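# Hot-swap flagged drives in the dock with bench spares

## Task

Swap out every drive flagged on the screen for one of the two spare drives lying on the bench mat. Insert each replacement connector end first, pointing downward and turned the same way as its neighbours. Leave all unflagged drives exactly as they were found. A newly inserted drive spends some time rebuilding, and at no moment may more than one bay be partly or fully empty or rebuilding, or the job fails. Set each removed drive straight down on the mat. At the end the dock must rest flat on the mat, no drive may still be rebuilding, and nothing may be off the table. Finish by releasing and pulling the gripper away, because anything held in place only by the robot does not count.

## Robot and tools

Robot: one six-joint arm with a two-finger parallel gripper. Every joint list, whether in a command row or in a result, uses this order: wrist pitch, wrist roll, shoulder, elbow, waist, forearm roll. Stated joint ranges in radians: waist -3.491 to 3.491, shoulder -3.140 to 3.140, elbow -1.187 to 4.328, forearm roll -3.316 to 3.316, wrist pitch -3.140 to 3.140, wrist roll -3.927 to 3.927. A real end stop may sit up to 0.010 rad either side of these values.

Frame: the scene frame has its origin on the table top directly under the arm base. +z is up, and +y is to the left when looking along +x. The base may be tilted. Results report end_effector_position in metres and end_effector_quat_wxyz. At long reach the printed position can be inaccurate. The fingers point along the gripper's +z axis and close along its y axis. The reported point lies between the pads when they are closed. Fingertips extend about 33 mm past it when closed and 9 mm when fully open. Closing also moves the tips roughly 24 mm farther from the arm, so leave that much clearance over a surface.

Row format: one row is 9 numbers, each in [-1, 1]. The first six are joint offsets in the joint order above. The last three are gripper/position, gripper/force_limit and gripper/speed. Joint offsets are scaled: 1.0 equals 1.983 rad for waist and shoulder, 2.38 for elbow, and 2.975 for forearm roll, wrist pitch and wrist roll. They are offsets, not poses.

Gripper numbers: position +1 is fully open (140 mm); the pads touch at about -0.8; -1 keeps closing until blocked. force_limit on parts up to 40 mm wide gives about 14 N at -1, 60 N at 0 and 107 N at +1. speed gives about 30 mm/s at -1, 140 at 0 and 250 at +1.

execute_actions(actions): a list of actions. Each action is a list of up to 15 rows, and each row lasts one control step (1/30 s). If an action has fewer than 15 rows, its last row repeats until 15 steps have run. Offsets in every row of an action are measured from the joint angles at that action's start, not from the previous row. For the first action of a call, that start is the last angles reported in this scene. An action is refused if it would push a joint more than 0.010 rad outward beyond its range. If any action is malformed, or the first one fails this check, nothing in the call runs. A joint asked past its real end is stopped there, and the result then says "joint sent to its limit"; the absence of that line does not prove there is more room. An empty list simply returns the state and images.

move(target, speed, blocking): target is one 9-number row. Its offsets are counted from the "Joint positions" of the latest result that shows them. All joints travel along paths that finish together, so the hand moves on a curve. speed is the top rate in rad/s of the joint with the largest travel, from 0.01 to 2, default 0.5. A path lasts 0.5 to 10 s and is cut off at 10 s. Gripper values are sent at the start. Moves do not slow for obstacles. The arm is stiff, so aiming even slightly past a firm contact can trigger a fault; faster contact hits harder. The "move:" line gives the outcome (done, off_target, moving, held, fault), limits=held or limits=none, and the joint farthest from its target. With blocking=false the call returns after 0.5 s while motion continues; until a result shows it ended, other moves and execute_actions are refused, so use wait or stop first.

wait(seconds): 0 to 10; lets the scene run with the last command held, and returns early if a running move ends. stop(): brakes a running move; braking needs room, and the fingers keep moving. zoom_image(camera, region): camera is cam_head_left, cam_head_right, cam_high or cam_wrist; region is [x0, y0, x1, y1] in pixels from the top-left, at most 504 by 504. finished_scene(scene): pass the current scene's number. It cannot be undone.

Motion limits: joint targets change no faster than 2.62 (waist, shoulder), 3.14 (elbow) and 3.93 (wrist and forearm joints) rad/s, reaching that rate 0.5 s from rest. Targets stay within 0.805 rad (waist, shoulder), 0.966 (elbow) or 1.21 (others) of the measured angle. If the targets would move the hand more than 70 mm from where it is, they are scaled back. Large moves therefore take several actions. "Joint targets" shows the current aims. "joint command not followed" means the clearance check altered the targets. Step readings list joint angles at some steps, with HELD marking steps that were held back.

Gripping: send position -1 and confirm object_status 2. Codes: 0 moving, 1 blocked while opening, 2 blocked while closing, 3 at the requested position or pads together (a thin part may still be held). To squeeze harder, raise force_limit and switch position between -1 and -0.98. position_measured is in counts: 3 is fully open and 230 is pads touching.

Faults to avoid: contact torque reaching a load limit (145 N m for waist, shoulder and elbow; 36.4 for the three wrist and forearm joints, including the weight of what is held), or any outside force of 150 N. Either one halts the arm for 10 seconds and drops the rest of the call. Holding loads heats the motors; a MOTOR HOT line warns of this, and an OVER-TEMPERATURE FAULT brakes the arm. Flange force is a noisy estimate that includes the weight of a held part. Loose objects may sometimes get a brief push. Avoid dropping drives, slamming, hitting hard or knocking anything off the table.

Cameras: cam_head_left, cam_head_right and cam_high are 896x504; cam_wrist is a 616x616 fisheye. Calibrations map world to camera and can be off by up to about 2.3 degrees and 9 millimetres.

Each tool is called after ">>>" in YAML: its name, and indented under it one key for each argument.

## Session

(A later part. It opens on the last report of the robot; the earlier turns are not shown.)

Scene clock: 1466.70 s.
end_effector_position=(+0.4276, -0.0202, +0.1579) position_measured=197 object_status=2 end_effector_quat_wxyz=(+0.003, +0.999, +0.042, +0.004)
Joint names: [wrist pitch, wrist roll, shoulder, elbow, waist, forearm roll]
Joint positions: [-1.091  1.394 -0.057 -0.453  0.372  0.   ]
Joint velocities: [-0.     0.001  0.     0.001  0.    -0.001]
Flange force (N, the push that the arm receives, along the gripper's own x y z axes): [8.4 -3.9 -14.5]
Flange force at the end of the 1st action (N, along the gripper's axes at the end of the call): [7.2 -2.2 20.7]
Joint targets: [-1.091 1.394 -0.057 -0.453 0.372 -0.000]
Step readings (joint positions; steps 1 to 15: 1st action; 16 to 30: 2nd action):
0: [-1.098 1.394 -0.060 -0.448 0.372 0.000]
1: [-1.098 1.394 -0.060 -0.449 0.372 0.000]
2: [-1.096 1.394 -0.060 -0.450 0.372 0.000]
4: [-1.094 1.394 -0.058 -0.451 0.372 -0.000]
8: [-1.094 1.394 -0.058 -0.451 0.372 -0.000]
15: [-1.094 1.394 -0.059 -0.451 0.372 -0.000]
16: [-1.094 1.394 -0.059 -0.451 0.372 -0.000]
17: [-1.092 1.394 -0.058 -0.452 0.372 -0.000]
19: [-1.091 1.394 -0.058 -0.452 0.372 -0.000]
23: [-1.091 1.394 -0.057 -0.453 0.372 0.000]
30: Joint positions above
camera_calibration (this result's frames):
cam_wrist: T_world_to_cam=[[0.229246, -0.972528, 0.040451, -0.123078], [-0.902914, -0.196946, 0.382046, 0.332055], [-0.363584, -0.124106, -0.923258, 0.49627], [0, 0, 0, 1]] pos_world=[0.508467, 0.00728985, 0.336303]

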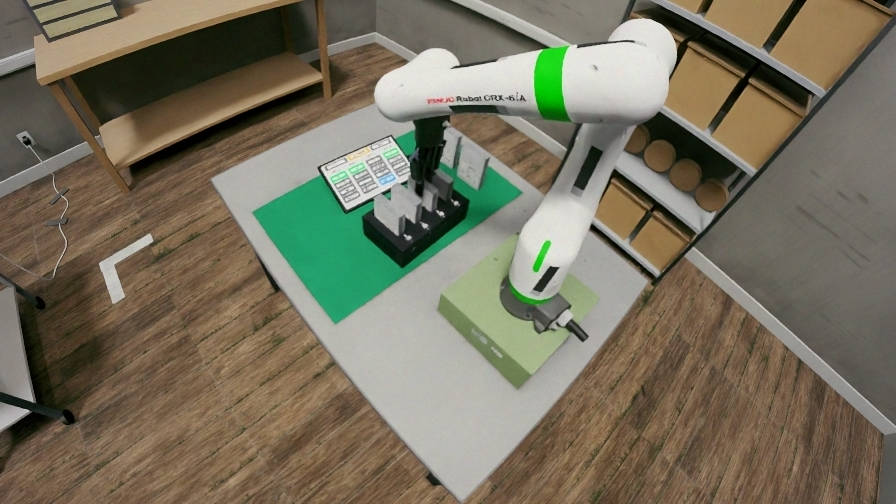

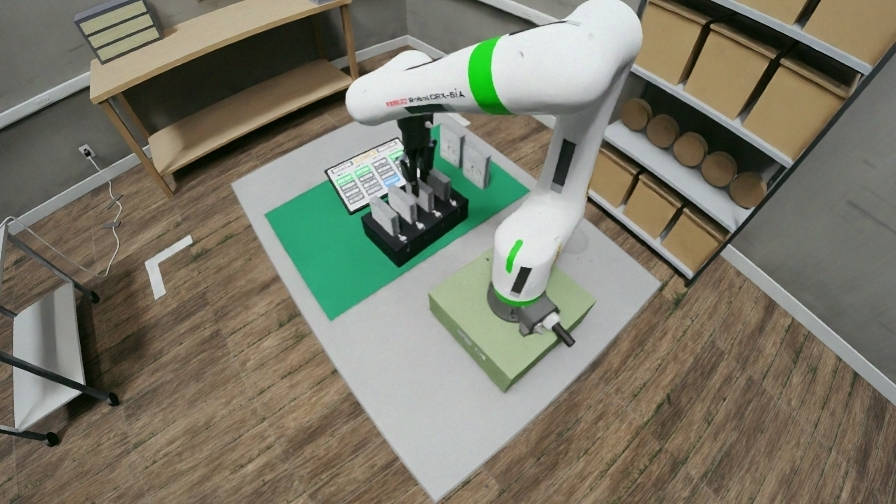

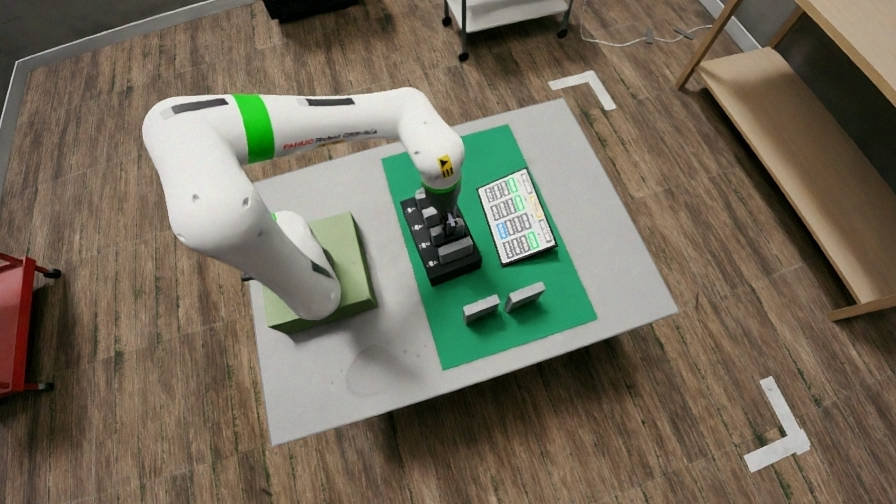

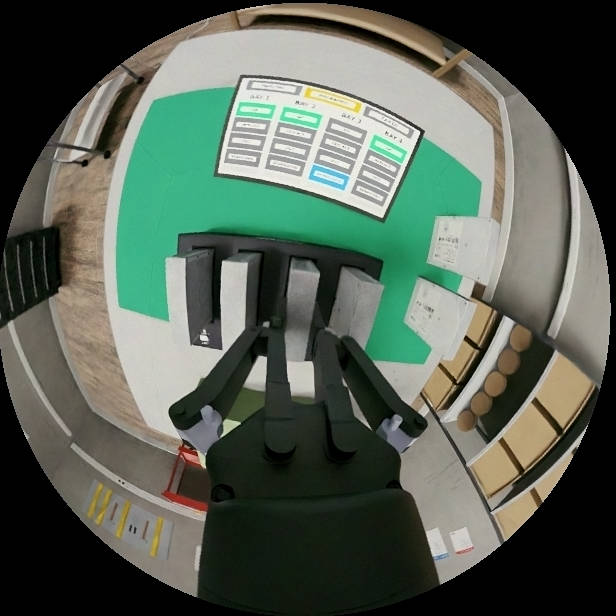

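Rebuilding. Releasing and lifting.

>>> execute_actions:
  actions:
    - [[0,0,0,0,0,0,-0.2,0.5,-0.5]]
    - [[0,0,0,0,0,0,-0.2,0.5,-0.5]]
    - [[0,0,0,0,0,0,-0.2,0.5,-0.5]]

>>> move:
  target: [-0.0787,0,-0.0393,0.0622,0,0,-0.2,0.5,0]
  speed: 0.3

>>> move:
  target: [-0.0682,0,-0.0202,0.0668,0,0,-0.2,0.5,0]

>>> wait:
  seconds: 10

>>> wait:
  seconds: 10

>>> wait:
  seconds: 10

>>> wait:
  seconds: 10

Scene clock: 1474.67 s.
end_effector_position=(+0.4276, -0.0202, +0.1578) position_measured=154 object_status=3 end_effector_quat_wxyz=(+0.003, +0.999, +0.042, +0.004)
Joint names: [wrist pitch, wrist roll, shoulder, elbow, waist, forearm roll]
Joint positions: [-1.091  1.394 -0.057 -0.453  0.372 -0.   ]
Joint velocities: [ 0.001 -0.    -0.     0.001 -0.     0.   ]
Flange force (N, the push that the arm receives, along the gripper's own x y z axes): [9.4 2.4 -0.6]
Flange force at the end of the 1st action (N, along the gripper's axes at the end of the call): [11.2 2.2 -0.5]
Flange force at the end of the 2nd action (N, along the gripper's axes at the end of the call): [7.1 3.2 -1.5]
Joint targets: [-1.091 1.394 -0.057 -0.453 0.372 -0.000]
Step readings (joint positions; steps 1 to 15: 1st action; 16 to 30: 2nd action; 31 to 45: 3rd action):
0: [-1.091 1.394 -0.057 -0.453 0.372 -0.000]
1: [-1.091 1.394 -0.057 -0.453 0.372 -0.000]
2: [-1.091 1.394 -0.057 -0.453 0.372 -0.000]
4: [-1.091 1.394 -0.057 -0.453 0.372 -0.000]
8: [-1.091 1.394 -0.057 -0.453 0.372 -0.000]
15: [-1.091 1.394 -0.057 -0.453 0.372 -0.000]
16: [-1.091 1.394 -0.057 -0.453 0.372 -0.000]
17: [-1.091 1.394 -0.057 -0.453 0.372 -0.000]
19: [-1.091 1.394 -0.057 -0.453 0.372 -0.000]
23: [-1.091 1.394 -0.057 -0.453 0.372 -0.000]
30: [-1.091 1.394 -0.057 -0.453 0.372 -0.000]
31: [-1.091 1.394 -0.057 -0.453 0.372 -0.000]
32: [-1.091 1.394 -0.057 -0.453 0.372 -0.000]
34: [-1.091 1.394 -0.057 -0.453 0.372 -0.000]
38: [-1.091 1.394 -0.057 -0.453 0.372 -0.000]
45: Joint positions above
camera_calibration (this result's frames):
cam_wrist: T_world_to_cam=[[0.229212, -0.972539, 0.0403769, -0.123023], [-0.902865, -0.196924, 0.382172, 0.332014], [-0.363726, -0.124053, -0.923209, 0.496257], [0, 0, 0, 1]] pos_world=[0.508464, 0.00729899, 0.33623]

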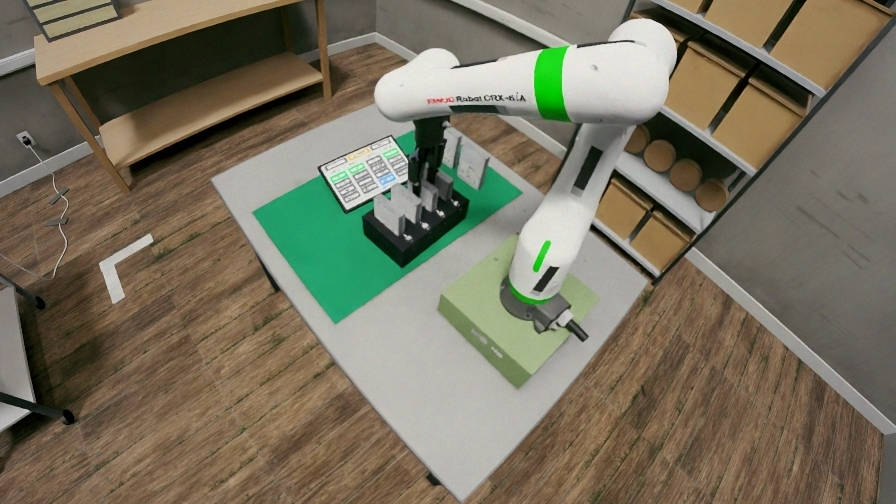

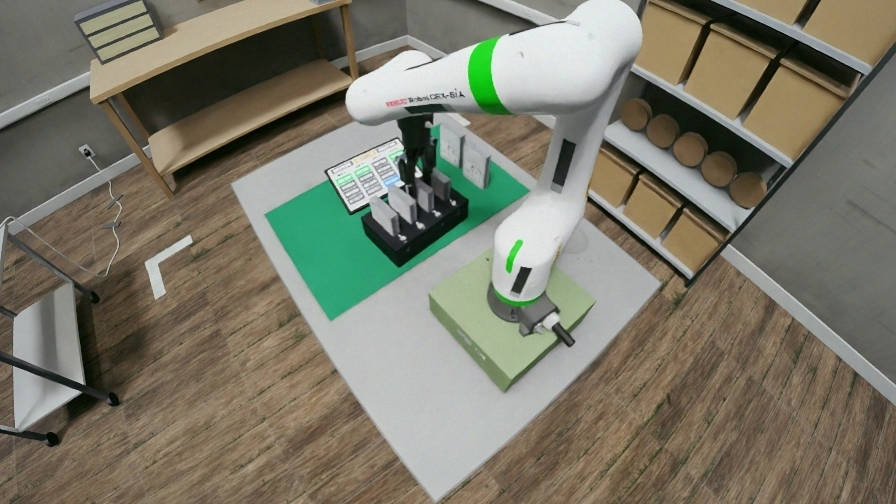

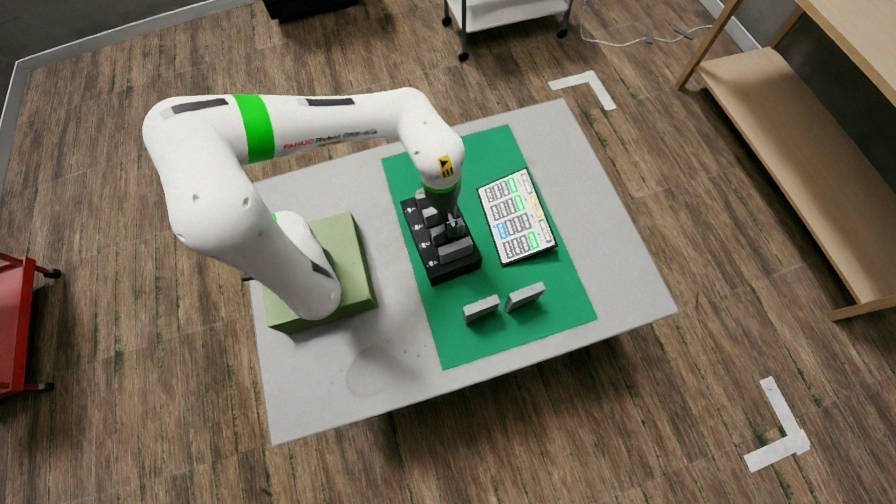

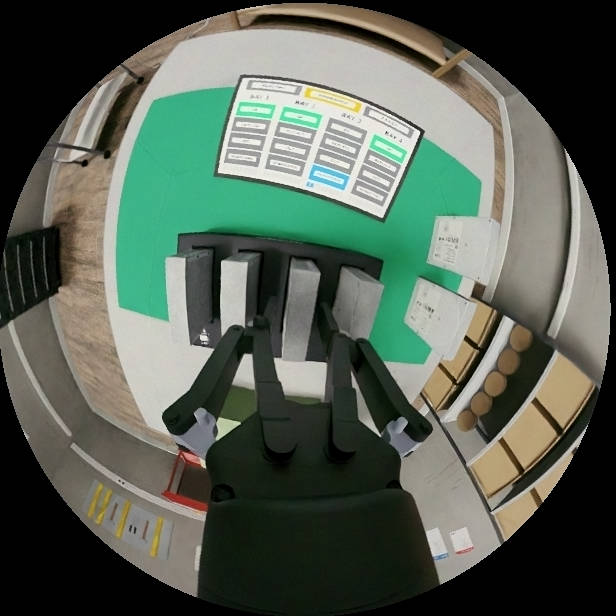

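Scene clock: 1475.80 s.
end_effector_position=(+0.4268, -0.0197, +0.2480) position_measured=154 object_status=3 end_effector_quat_wxyz=(+0.004, +0.999, +0.042, +0.000)
Joint names: [wrist pitch, wrist roll, shoulder, elbow, waist, forearm roll]
Joint positions: [-1.325  1.394 -0.135 -0.305  0.372 -0.   ]
Joint velocities: [ 0.001 -0.001 -0.     0.001  0.    -0.002]
Flange force (N, the push that the arm receives, along the gripper's own x y z axes): [5.1 0.5 -0.9]
Joint targets: [-1.325 1.394 -0.135 -0.305 0.372 -0.000]
move: done; limits=none; farthest joint: the waist, 0.000 radians from its target (0.000 radians at the start)
camera_calibration (this result's frames):
cam_wrist: T_world_to_cam=[[0.229475, -0.972467, 0.0406059, -0.12611], [-0.899855, -0.196071, 0.389638, 0.293822], [-0.370948, -0.125952, -0.920073, 0.581527], [0, 0, 0, 1]] pos_world=[0.509052, 0.0082163, 0.425684]

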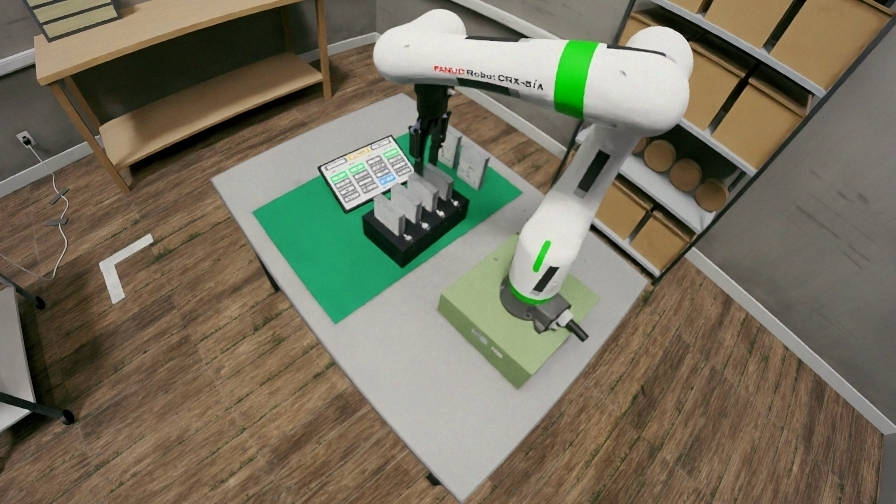

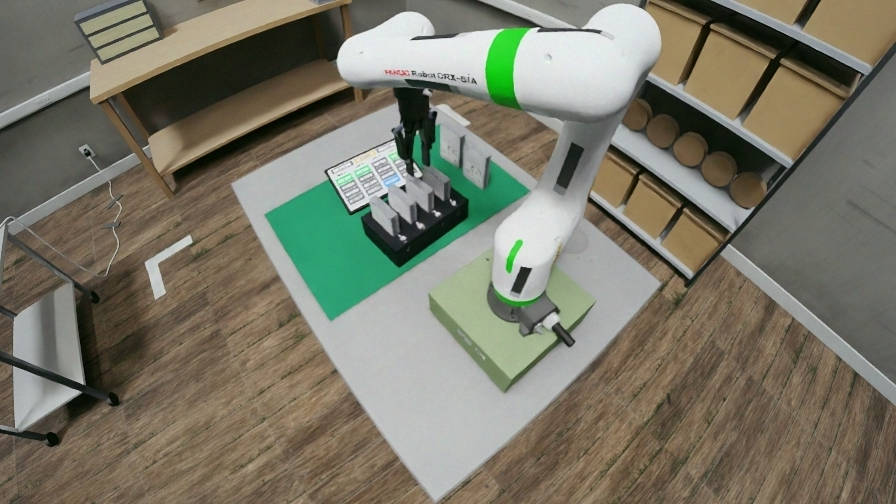

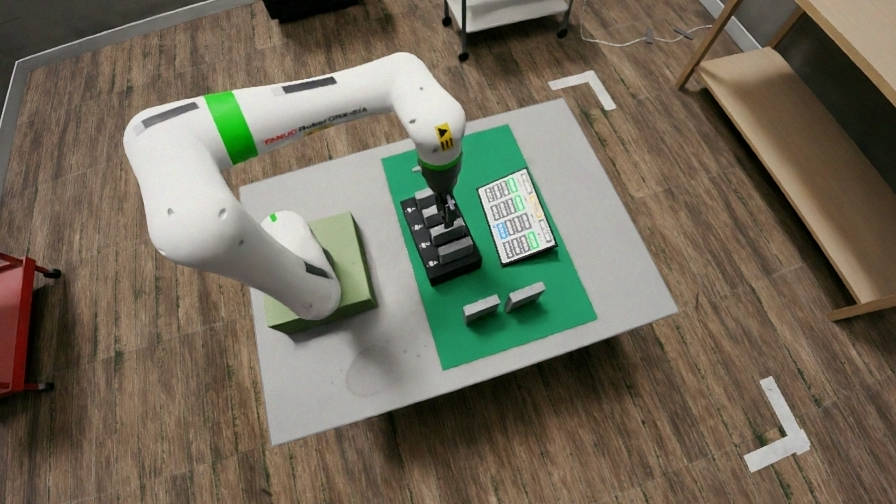

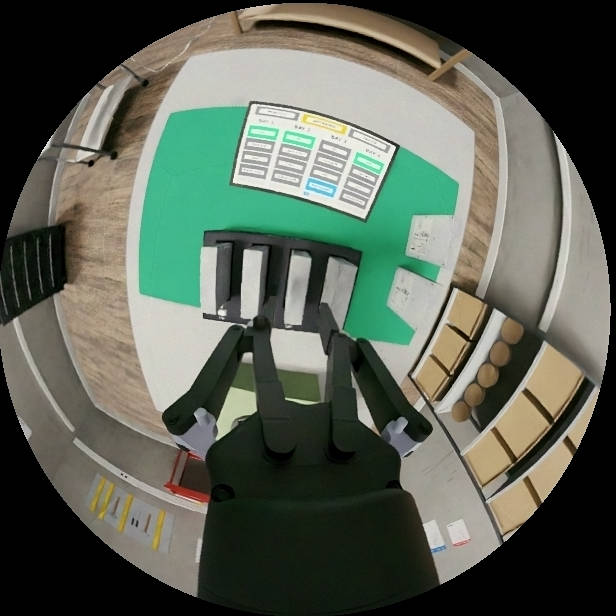

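Scene clock: 1476.60 s.
end_effector_position=(+0.4217, -0.0203, +0.3313) position_measured=154 object_status=3 end_effector_quat_wxyz=(+0.005, +0.999, +0.042, -0.002)
Joint names: [wrist pitch, wrist roll, shoulder, elbow, waist, forearm roll]
Joint positions: [-1.528  1.394 -0.175 -0.146  0.372 -0.   ]
Joint velocities: [-0.  0. -0.  0.  0. -0.]
Flange force (N, the push that the arm receives, along the gripper's own x y z axes): [7.0 -0.9 -2.8]
Joint targets: [-1.528 1.394 -0.175 -0.146 0.372 -0.000]
move: done; limits=none; farthest joint: the waist, 0.000 radians from its target (0.000 radians at the start)
camera_calibration (this result's frames):
cam_wrist: T_world_to_cam=[[0.229603, -0.972433, 0.0407116, -0.129045], [-0.898437, -0.195675, 0.393093, 0.254877], [-0.37429, -0.126832, -0.918597, 0.657053], [0, 0, 0, 1]] pos_world=[0.504548, 0.00772096, 0.50863]

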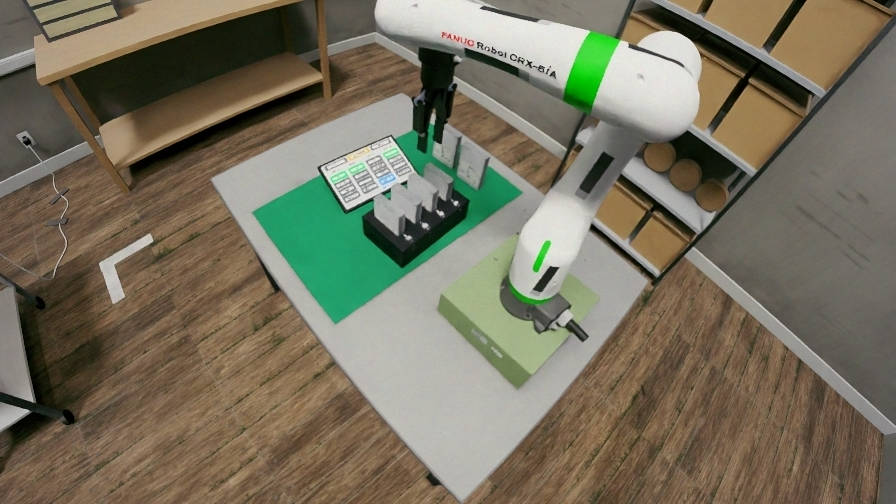

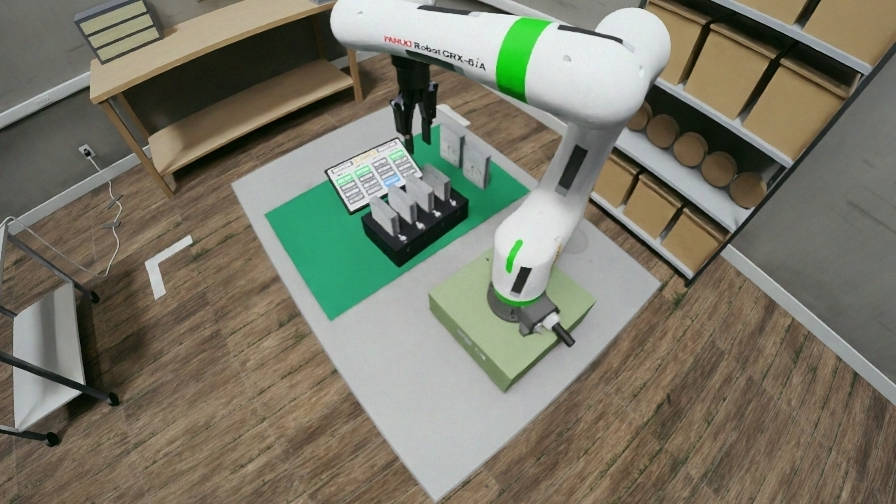

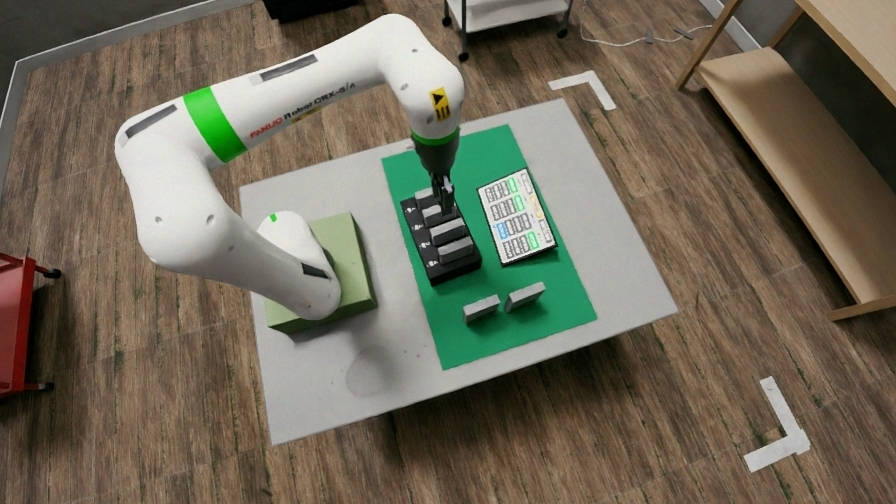

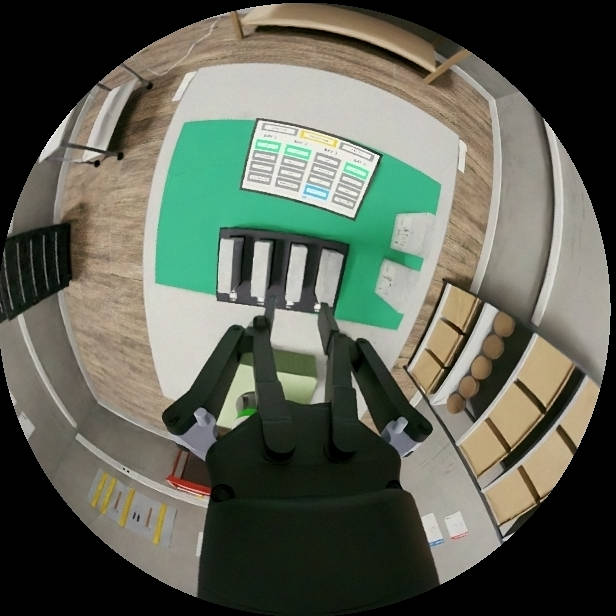

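Scene clock: 1486.60 s.
end_effector_position=(+0.4217, -0.0203, +0.3312) position_measured=154 object_status=3 end_effector_quat_wxyz=(+0.005, +0.999, +0.042, -0.002)
Joint names: [wrist pitch, wrist roll, shoulder, elbow, waist, forearm roll]
Joint positions: [-1.528  1.394 -0.175 -0.146  0.372 -0.   ]
Joint velocities: [0.    0.001 0.    0.001 0.    0.   ]
Flange force (N, the push that the arm receives, along the gripper's own x y z axes): [8.1 1.5 -6.6]
Joint targets: [-1.528 1.394 -0.175 -0.146 0.372 -0.000]
wait: 10.00 s; at rest by 0.17 s
camera_calibration (this result's frames):
cam_wrist: T_world_to_cam=[[0.229606, -0.972432, 0.0407142, -0.129046], [-0.898404, -0.195665, 0.393175, 0.25485], [-0.374369, -0.126853, -0.918562, 0.657052], [0, 0, 0, 1]] pos_world=[0.504568, 0.00772582, 0.508596]

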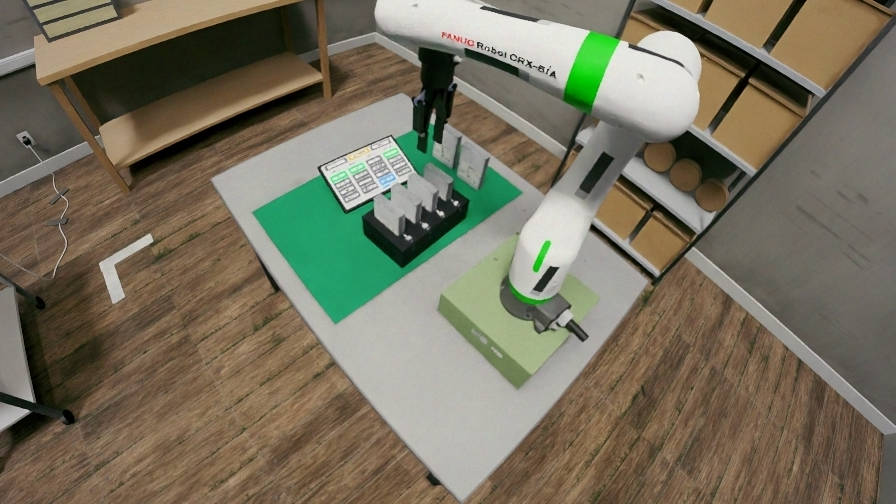

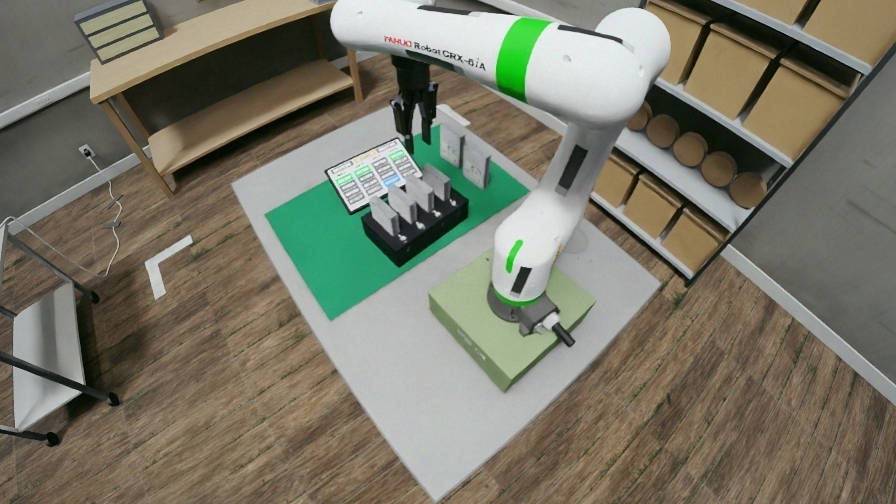

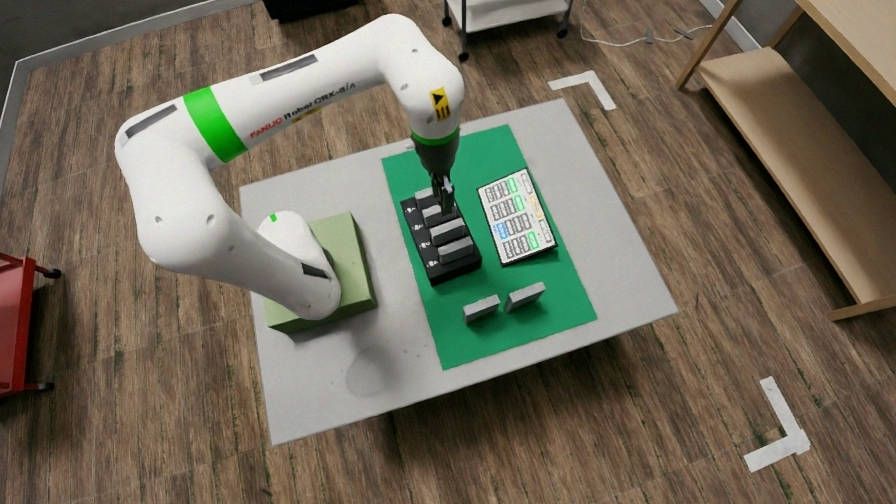

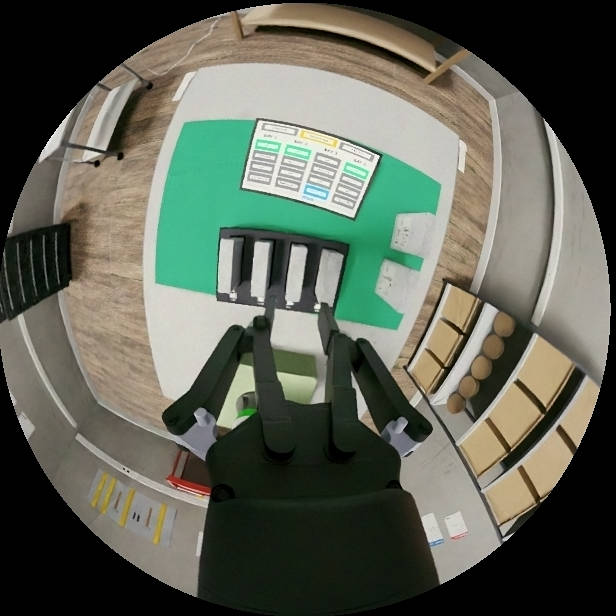

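Scene clock: 1496.60 s.
end_effector_position=(+0.4217, -0.0203, +0.3312) position_measured=154 object_status=3 end_effector_quat_wxyz=(+0.005, +0.999, +0.042, -0.002)
Joint names: [wrist pitch, wrist roll, shoulder, elbow, waist, forearm roll]
Joint positions: [-1.528  1.394 -0.175 -0.146  0.372 -0.   ]
Joint velocities: [ 0.002 -0.001  0.    -0.    -0.    -0.   ]
Flange force (N, the push that the arm receives, along the gripper's own x y z axes): [11.5 1.7 -7.1]
Joint targets: [-1.528 1.394 -0.175 -0.146 0.372 -0.000]
wait: 10.00 s; at rest by 0.17 s
camera_calibration (this result's frames):
cam_wrist: T_world_to_cam=[[0.229606, -0.972432, 0.0407141, -0.129046], [-0.898404, -0.195665, 0.393175, 0.25485], [-0.374369, -0.126853, -0.918562, 0.657052], [0, 0, 0, 1]] pos_world=[0.504568, 0.00772582, 0.508596]

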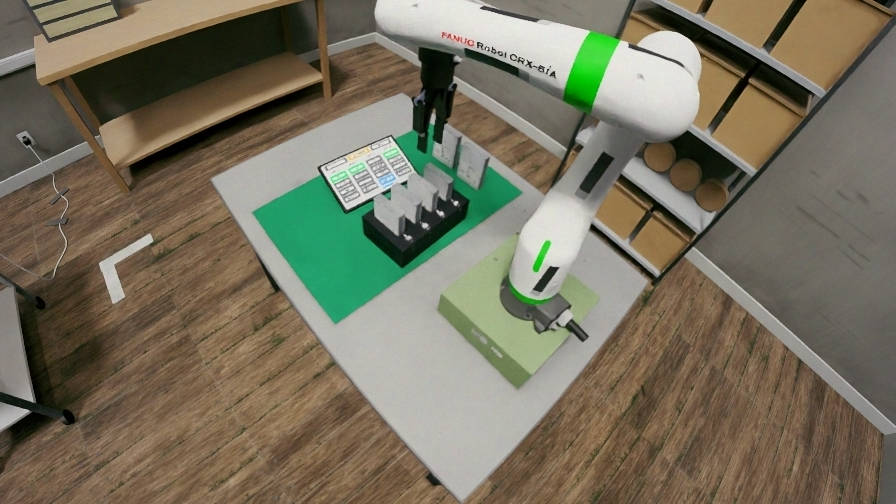

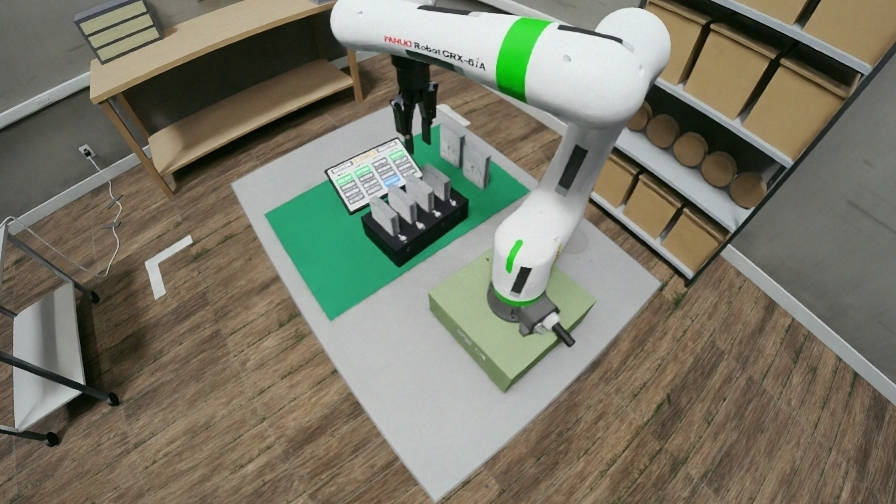

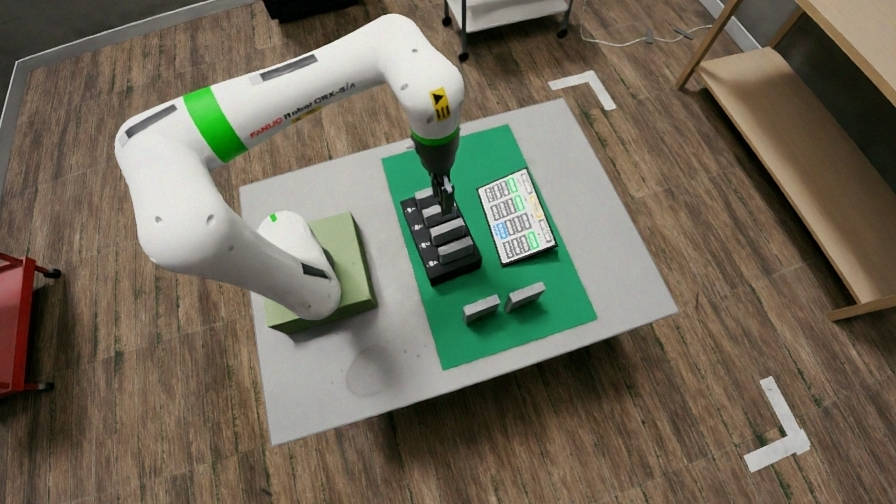

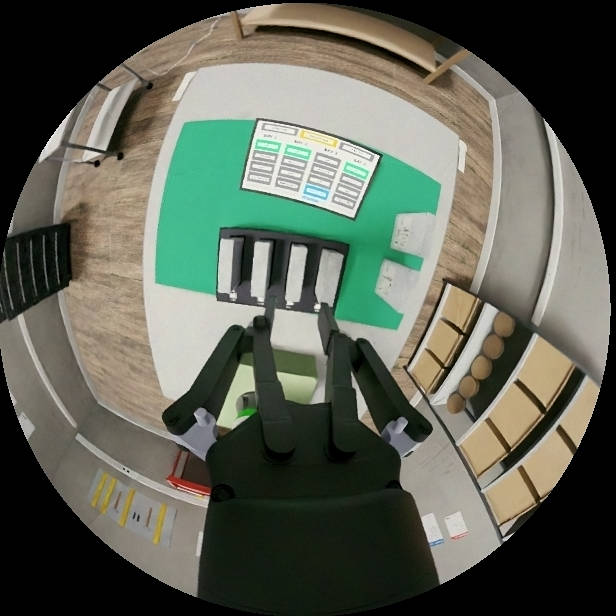

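Scene clock: 1506.60 s.
end_effector_position=(+0.4217, -0.0203, +0.3312) position_measured=154 object_status=3 end_effector_quat_wxyz=(+0.005, +0.999, +0.042, -0.002)
Joint names: [wrist pitch, wrist roll, shoulder, elbow, waist, forearm roll]
Joint positions: [-1.528  1.394 -0.175 -0.146  0.372 -0.   ]
Joint velocities: [ 0.     0.    -0.     0.001  0.    -0.002]
Flange force (N, the push that the arm receives, along the gripper's own x y z axes): [10.3 0.6 -5.1]
Joint targets: [-1.528 1.394 -0.175 -0.146 0.372 -0.000]
wait: 10.00 s; at rest by 0.17 s
camera_calibration (this result's frames):
cam_wrist: T_world_to_cam=[[0.229606, -0.972432, 0.0407141, -0.129046], [-0.898404, -0.195665, 0.393175, 0.25485], [-0.374369, -0.126853, -0.918562, 0.657052], [0, 0, 0, 1]] pos_world=[0.504568, 0.0077258, 0.508596]

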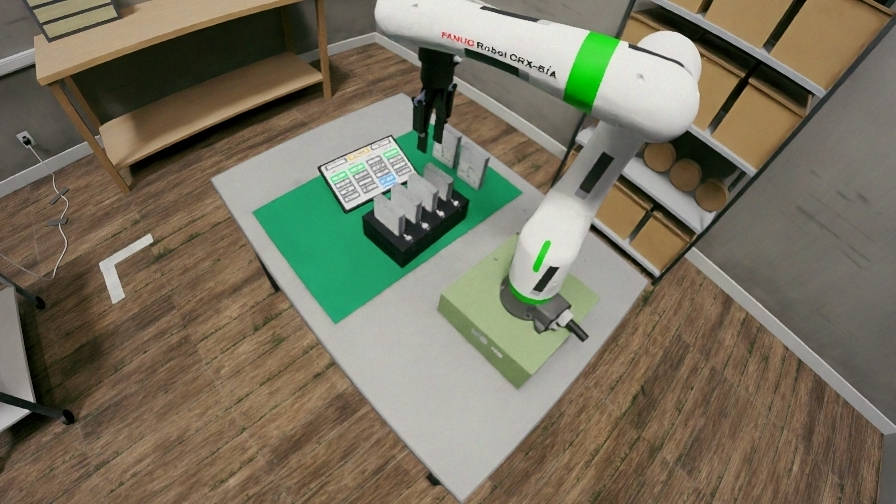

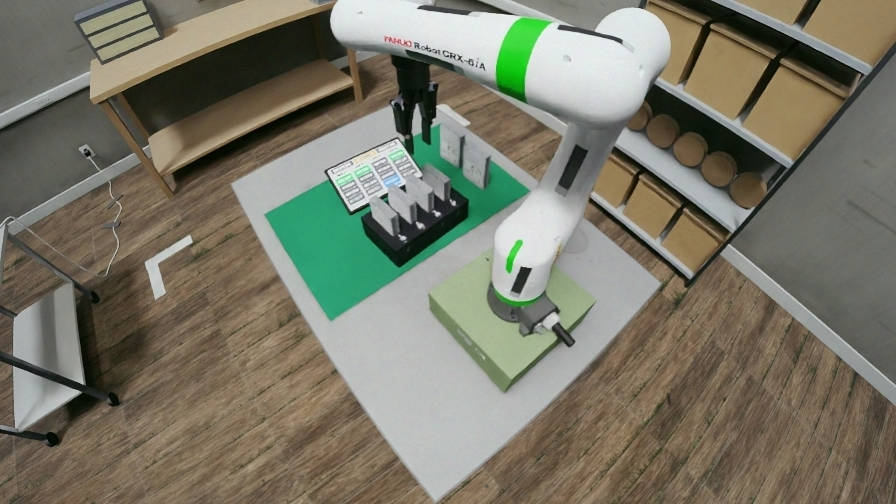

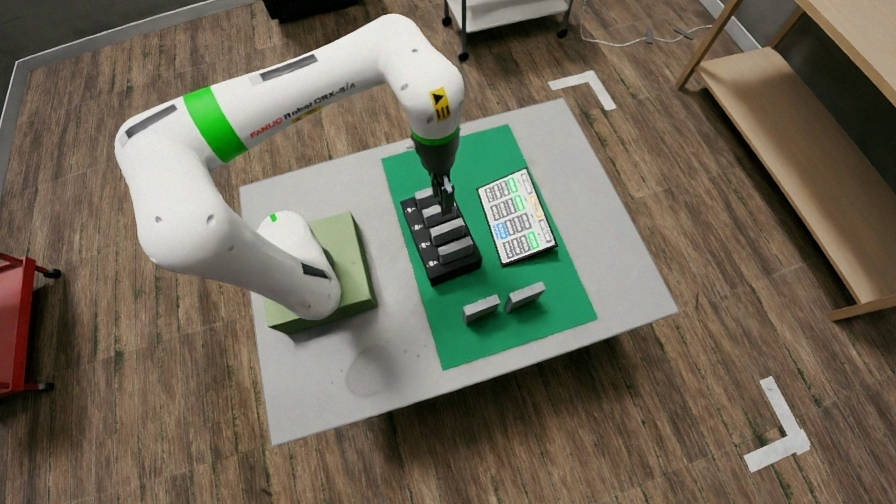

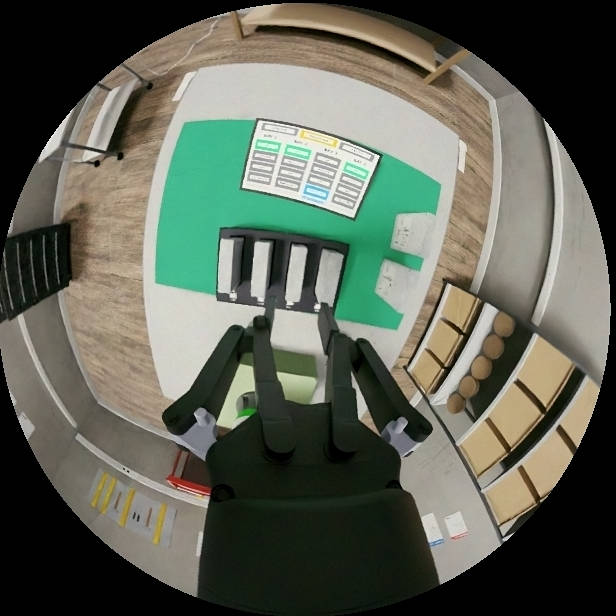

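Scene clock: 1516.60 s.
end_effector_position=(+0.4217, -0.0203, +0.3312) position_measured=154 object_status=3 end_effector_quat_wxyz=(+0.005, +0.999, +0.042, -0.002)
Joint names: [wrist pitch, wrist roll, shoulder, elbow, waist, forearm roll]
Joint positions: [-1.528  1.394 -0.175 -0.146  0.372 -0.   ]
Joint velocities: [ 0.001  0.     0.001  0.    -0.    -0.   ]
Flange force (N, the push that the arm receives, along the gripper's own x y z axes): [7.7 -0.9 -3.6]
Joint targets: [-1.528 1.394 -0.175 -0.146 0.372 -0.000]
wait: 10.00 s; at rest by 0.17 s
camera_calibration (this result's frames):
cam_wrist: T_world_to_cam=[[0.229606, -0.972432, 0.0407142, -0.129046], [-0.898403, -0.195665, 0.393175, 0.25485], [-0.374369, -0.126853, -0.918562, 0.657052], [0, 0, 0, 1]] pos_world=[0.504568, 0.00772576, 0.508596]

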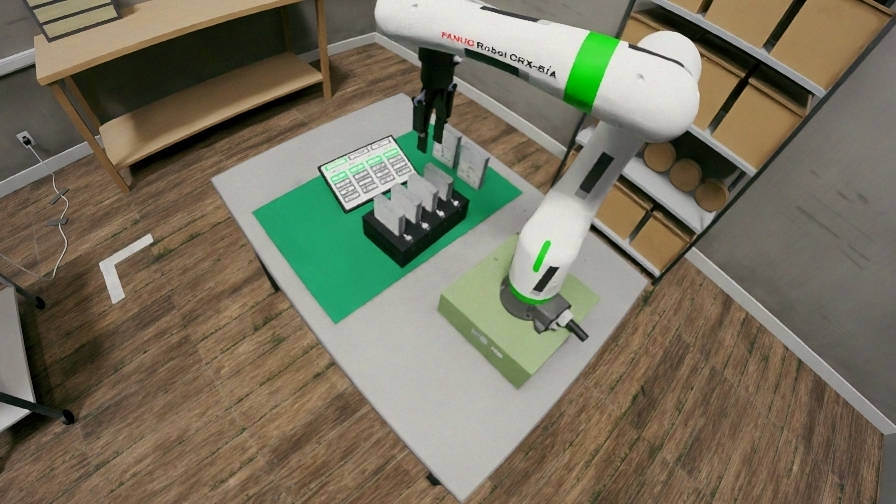

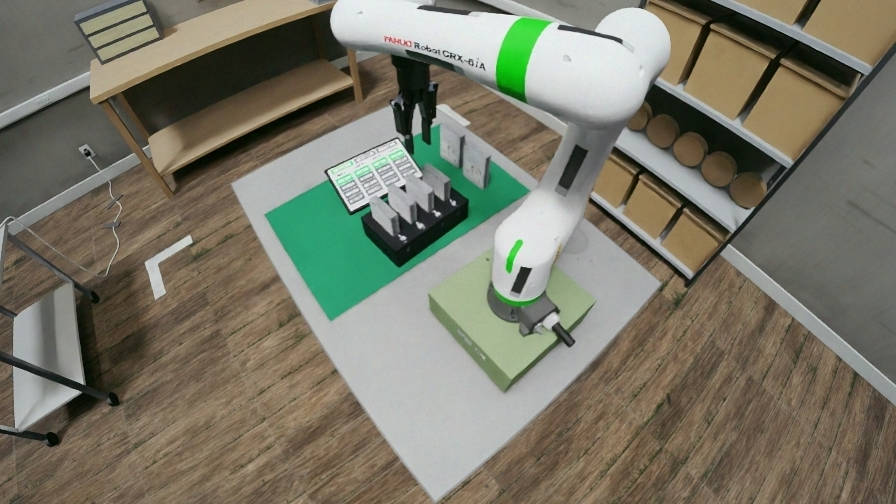

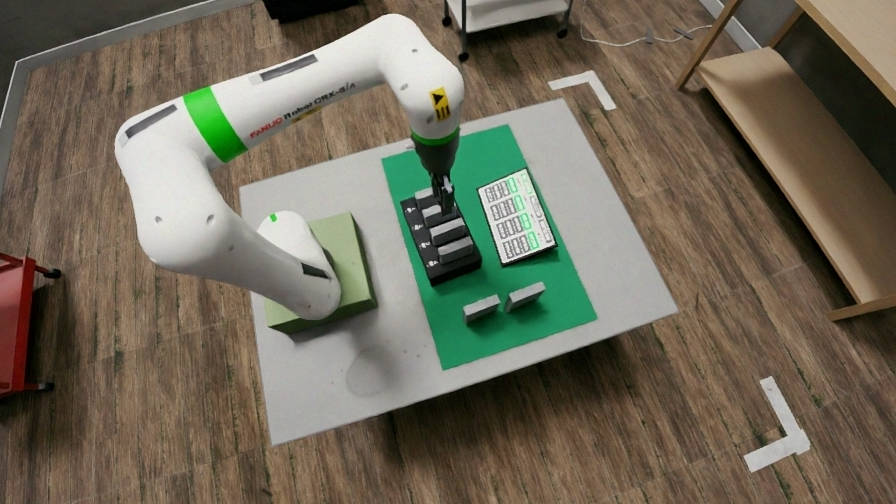

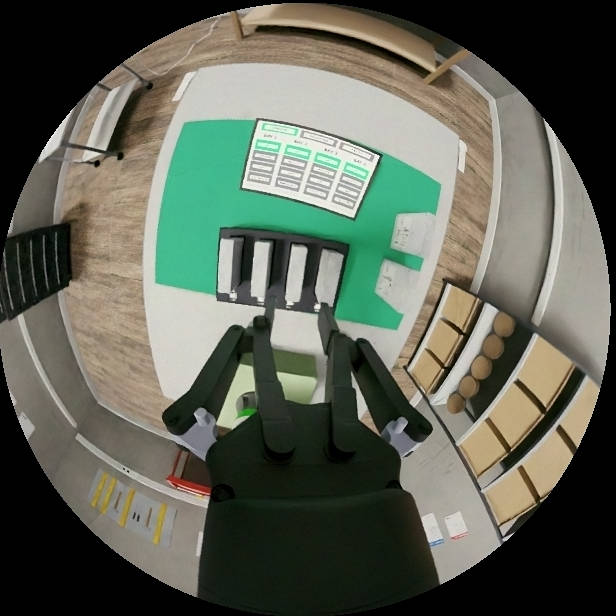

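All four bays show OK.

>>> finished_scene:
  scene: 1

The scene is finished: the task was done.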